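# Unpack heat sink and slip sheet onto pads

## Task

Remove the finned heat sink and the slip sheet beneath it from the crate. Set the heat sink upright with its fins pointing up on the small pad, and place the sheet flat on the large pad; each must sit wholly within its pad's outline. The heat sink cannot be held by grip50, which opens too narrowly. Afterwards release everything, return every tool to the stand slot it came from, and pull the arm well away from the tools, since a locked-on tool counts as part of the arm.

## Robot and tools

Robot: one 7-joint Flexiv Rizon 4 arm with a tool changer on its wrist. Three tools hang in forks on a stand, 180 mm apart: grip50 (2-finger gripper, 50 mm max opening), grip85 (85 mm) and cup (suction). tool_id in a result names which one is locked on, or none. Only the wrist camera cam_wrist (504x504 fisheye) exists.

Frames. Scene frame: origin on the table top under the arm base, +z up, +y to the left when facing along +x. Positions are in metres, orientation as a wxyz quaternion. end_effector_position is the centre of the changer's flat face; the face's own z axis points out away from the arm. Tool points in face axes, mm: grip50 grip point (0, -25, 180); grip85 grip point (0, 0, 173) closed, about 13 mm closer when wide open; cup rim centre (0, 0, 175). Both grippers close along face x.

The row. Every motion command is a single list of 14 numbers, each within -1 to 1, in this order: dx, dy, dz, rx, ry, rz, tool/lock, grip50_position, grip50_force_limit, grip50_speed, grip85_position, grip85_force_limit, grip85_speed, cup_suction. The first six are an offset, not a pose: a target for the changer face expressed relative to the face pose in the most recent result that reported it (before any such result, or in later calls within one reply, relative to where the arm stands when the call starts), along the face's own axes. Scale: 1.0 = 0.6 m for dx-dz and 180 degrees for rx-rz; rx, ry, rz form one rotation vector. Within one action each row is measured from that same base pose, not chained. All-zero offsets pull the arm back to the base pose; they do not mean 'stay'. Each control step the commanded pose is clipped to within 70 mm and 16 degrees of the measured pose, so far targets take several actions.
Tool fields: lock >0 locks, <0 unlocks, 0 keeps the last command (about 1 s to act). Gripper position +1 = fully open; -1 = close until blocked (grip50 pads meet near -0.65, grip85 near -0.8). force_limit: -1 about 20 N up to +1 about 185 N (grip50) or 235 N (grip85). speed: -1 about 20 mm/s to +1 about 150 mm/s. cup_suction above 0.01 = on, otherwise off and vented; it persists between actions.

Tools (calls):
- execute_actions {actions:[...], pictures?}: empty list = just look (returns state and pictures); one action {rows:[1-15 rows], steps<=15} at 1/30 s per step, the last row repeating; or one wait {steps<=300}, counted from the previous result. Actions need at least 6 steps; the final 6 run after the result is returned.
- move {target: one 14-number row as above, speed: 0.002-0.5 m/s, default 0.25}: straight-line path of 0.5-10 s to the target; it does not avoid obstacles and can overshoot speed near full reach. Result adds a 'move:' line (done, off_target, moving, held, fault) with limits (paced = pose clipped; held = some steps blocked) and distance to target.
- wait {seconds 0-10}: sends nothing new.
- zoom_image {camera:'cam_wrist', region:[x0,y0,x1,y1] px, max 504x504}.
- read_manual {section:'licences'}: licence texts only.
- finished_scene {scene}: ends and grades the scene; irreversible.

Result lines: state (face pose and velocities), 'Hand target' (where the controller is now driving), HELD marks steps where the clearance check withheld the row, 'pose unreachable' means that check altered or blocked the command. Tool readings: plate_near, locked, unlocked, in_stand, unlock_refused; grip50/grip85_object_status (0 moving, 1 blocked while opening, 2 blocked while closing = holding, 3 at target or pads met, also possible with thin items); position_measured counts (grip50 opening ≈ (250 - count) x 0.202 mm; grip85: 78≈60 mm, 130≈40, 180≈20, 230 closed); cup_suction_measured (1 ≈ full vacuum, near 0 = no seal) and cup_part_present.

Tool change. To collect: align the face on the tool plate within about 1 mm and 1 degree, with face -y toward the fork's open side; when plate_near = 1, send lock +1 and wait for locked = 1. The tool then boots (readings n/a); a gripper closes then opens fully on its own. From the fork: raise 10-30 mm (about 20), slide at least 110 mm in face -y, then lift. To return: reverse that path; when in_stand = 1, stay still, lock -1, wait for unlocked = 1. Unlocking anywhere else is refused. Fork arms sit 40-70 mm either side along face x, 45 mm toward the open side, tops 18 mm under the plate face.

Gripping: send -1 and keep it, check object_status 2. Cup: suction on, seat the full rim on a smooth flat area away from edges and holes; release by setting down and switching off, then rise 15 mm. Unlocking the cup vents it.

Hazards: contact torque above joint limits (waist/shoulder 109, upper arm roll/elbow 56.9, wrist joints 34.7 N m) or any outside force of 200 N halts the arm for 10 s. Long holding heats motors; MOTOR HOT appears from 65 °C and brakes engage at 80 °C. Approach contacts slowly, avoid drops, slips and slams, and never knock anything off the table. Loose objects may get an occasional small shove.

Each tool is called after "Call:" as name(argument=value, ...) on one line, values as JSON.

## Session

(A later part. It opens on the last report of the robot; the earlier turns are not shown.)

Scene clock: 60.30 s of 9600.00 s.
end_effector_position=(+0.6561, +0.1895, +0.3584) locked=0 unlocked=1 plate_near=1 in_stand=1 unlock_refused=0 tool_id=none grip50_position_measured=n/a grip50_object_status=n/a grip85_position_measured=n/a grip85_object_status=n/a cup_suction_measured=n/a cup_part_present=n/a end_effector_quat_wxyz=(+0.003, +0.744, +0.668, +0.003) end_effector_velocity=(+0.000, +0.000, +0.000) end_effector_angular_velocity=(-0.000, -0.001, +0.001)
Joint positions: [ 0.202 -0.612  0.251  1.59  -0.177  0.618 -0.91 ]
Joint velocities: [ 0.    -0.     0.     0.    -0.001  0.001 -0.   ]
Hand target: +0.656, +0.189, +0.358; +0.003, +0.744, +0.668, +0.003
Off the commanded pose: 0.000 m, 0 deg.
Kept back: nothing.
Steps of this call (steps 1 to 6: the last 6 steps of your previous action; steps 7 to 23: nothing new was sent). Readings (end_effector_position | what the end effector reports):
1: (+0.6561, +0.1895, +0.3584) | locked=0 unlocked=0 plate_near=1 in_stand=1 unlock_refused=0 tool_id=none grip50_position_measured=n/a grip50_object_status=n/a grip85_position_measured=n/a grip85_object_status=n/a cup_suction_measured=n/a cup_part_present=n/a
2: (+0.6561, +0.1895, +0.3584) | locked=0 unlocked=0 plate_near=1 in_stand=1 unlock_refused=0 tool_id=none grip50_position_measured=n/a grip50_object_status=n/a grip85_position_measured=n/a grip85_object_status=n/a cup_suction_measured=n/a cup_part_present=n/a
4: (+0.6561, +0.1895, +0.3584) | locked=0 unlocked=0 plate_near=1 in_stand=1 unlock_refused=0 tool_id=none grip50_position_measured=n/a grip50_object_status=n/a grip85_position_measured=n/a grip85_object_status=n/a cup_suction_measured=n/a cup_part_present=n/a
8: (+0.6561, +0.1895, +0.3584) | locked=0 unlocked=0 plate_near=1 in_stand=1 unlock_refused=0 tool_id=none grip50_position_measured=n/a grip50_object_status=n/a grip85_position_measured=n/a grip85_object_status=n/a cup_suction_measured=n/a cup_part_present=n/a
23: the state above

Call:
move(target=[0,0,-0.05,0,0,0,0,1,0,0,1,0,0,0], speed=0.15)

Call:
move(target=[-0.45,-0.35,-0.25,0,0,0,0,1,0,0,1,0,0,0], speed=0.45)

Scene clock: 61.23 s of 9600.00 s.
end_effector_position=(+0.6559, +0.1896, +0.3886) locked=0 unlocked=1 plate_near=0 in_stand=0 unlock_refused=0 tool_id=none grip50_position_measured=n/a grip50_object_status=n/a grip85_position_measured=n/a grip85_object_status=n/a cup_suction_measured=n/a cup_part_present=n/a end_effector_quat_wxyz=(+0.003, +0.744, +0.668, +0.003) end_effector_velocity=(+0.000, -0.000, +0.000) end_effector_angular_velocity=(-0.001, -0.000, +0.000)
Joint positions: [ 0.198 -0.575  0.26   1.561 -0.167  0.554 -0.917]
Joint velocities: [-0.    -0.    -0.    -0.    -0.001 -0.     0.   ]
Hand target: +0.656, +0.189, +0.388; +0.003, +0.744, +0.668, +0.003
Off the commanded pose: 0.000 m, 0 deg.
Kept back: nothing.
move: done
camera_calibration (this result's frames):
cam_wrist: T_world_to_cam=[[0.124017, 0.992206, 0.0121226, -0.273539], [0.939655, -0.121356, 0.319878, -0.655691], [0.318856, -0.0282792, -0.947381, 0.217261], [0, 0, 0, 1]] pos_world=[0.580771, 0.197979, 0.418887]

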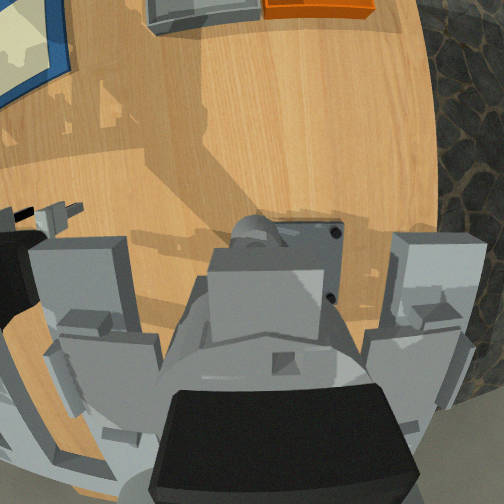

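Scene clock: 62.57 s of 9600.00 s.
end_effector_position=(+0.4167, -0.0564, +0.5357) locked=0 unlocked=1 plate_near=0 in_stand=0 unlock_refused=0 tool_id=none grip50_position_measured=n/a grip50_object_status=n/a grip85_position_measured=n/a grip85_object_status=n/a cup_suction_measured=n/a cup_part_present=n/a end_effector_quat_wxyz=(+0.003, +0.744, +0.668, +0.004) end_effector_velocity=(+0.000, +0.000, -0.000) end_effector_angular_velocity=(+0.001, +0.001, +0.000)
Joint positions: [-0.144  0.213  0.208  2.08   0.049  0.311 -1.376]
Joint velocities: [ 0.    -0.001  0.    -0.     0.     0.     0.   ]
Hand target: +0.417, -0.056, +0.536; +0.003, +0.744, +0.668, +0.004
Off the commanded pose: 0.001 m, 0 deg.
Kept back: nothing.
move: done
camera_calibration (this result's frames):
cam_wrist: T_world_to_cam=[[0.12455, 0.992131, 0.0127782, -0.00218025], [0.939523, -0.122067, 0.319994, -0.507831], [0.319035, -0.0278497, -0.947334, 0.425823], [0, 0, 0, 1]] pos_world=[0.341538, -0.0479671, 0.565927]

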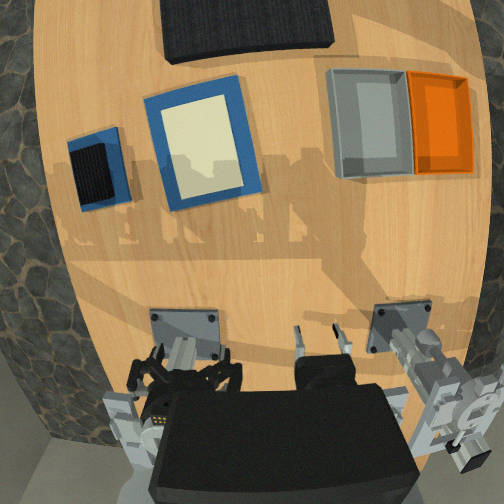

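Call:
finished_scene(scene=1)

The scene is finished: the task was done.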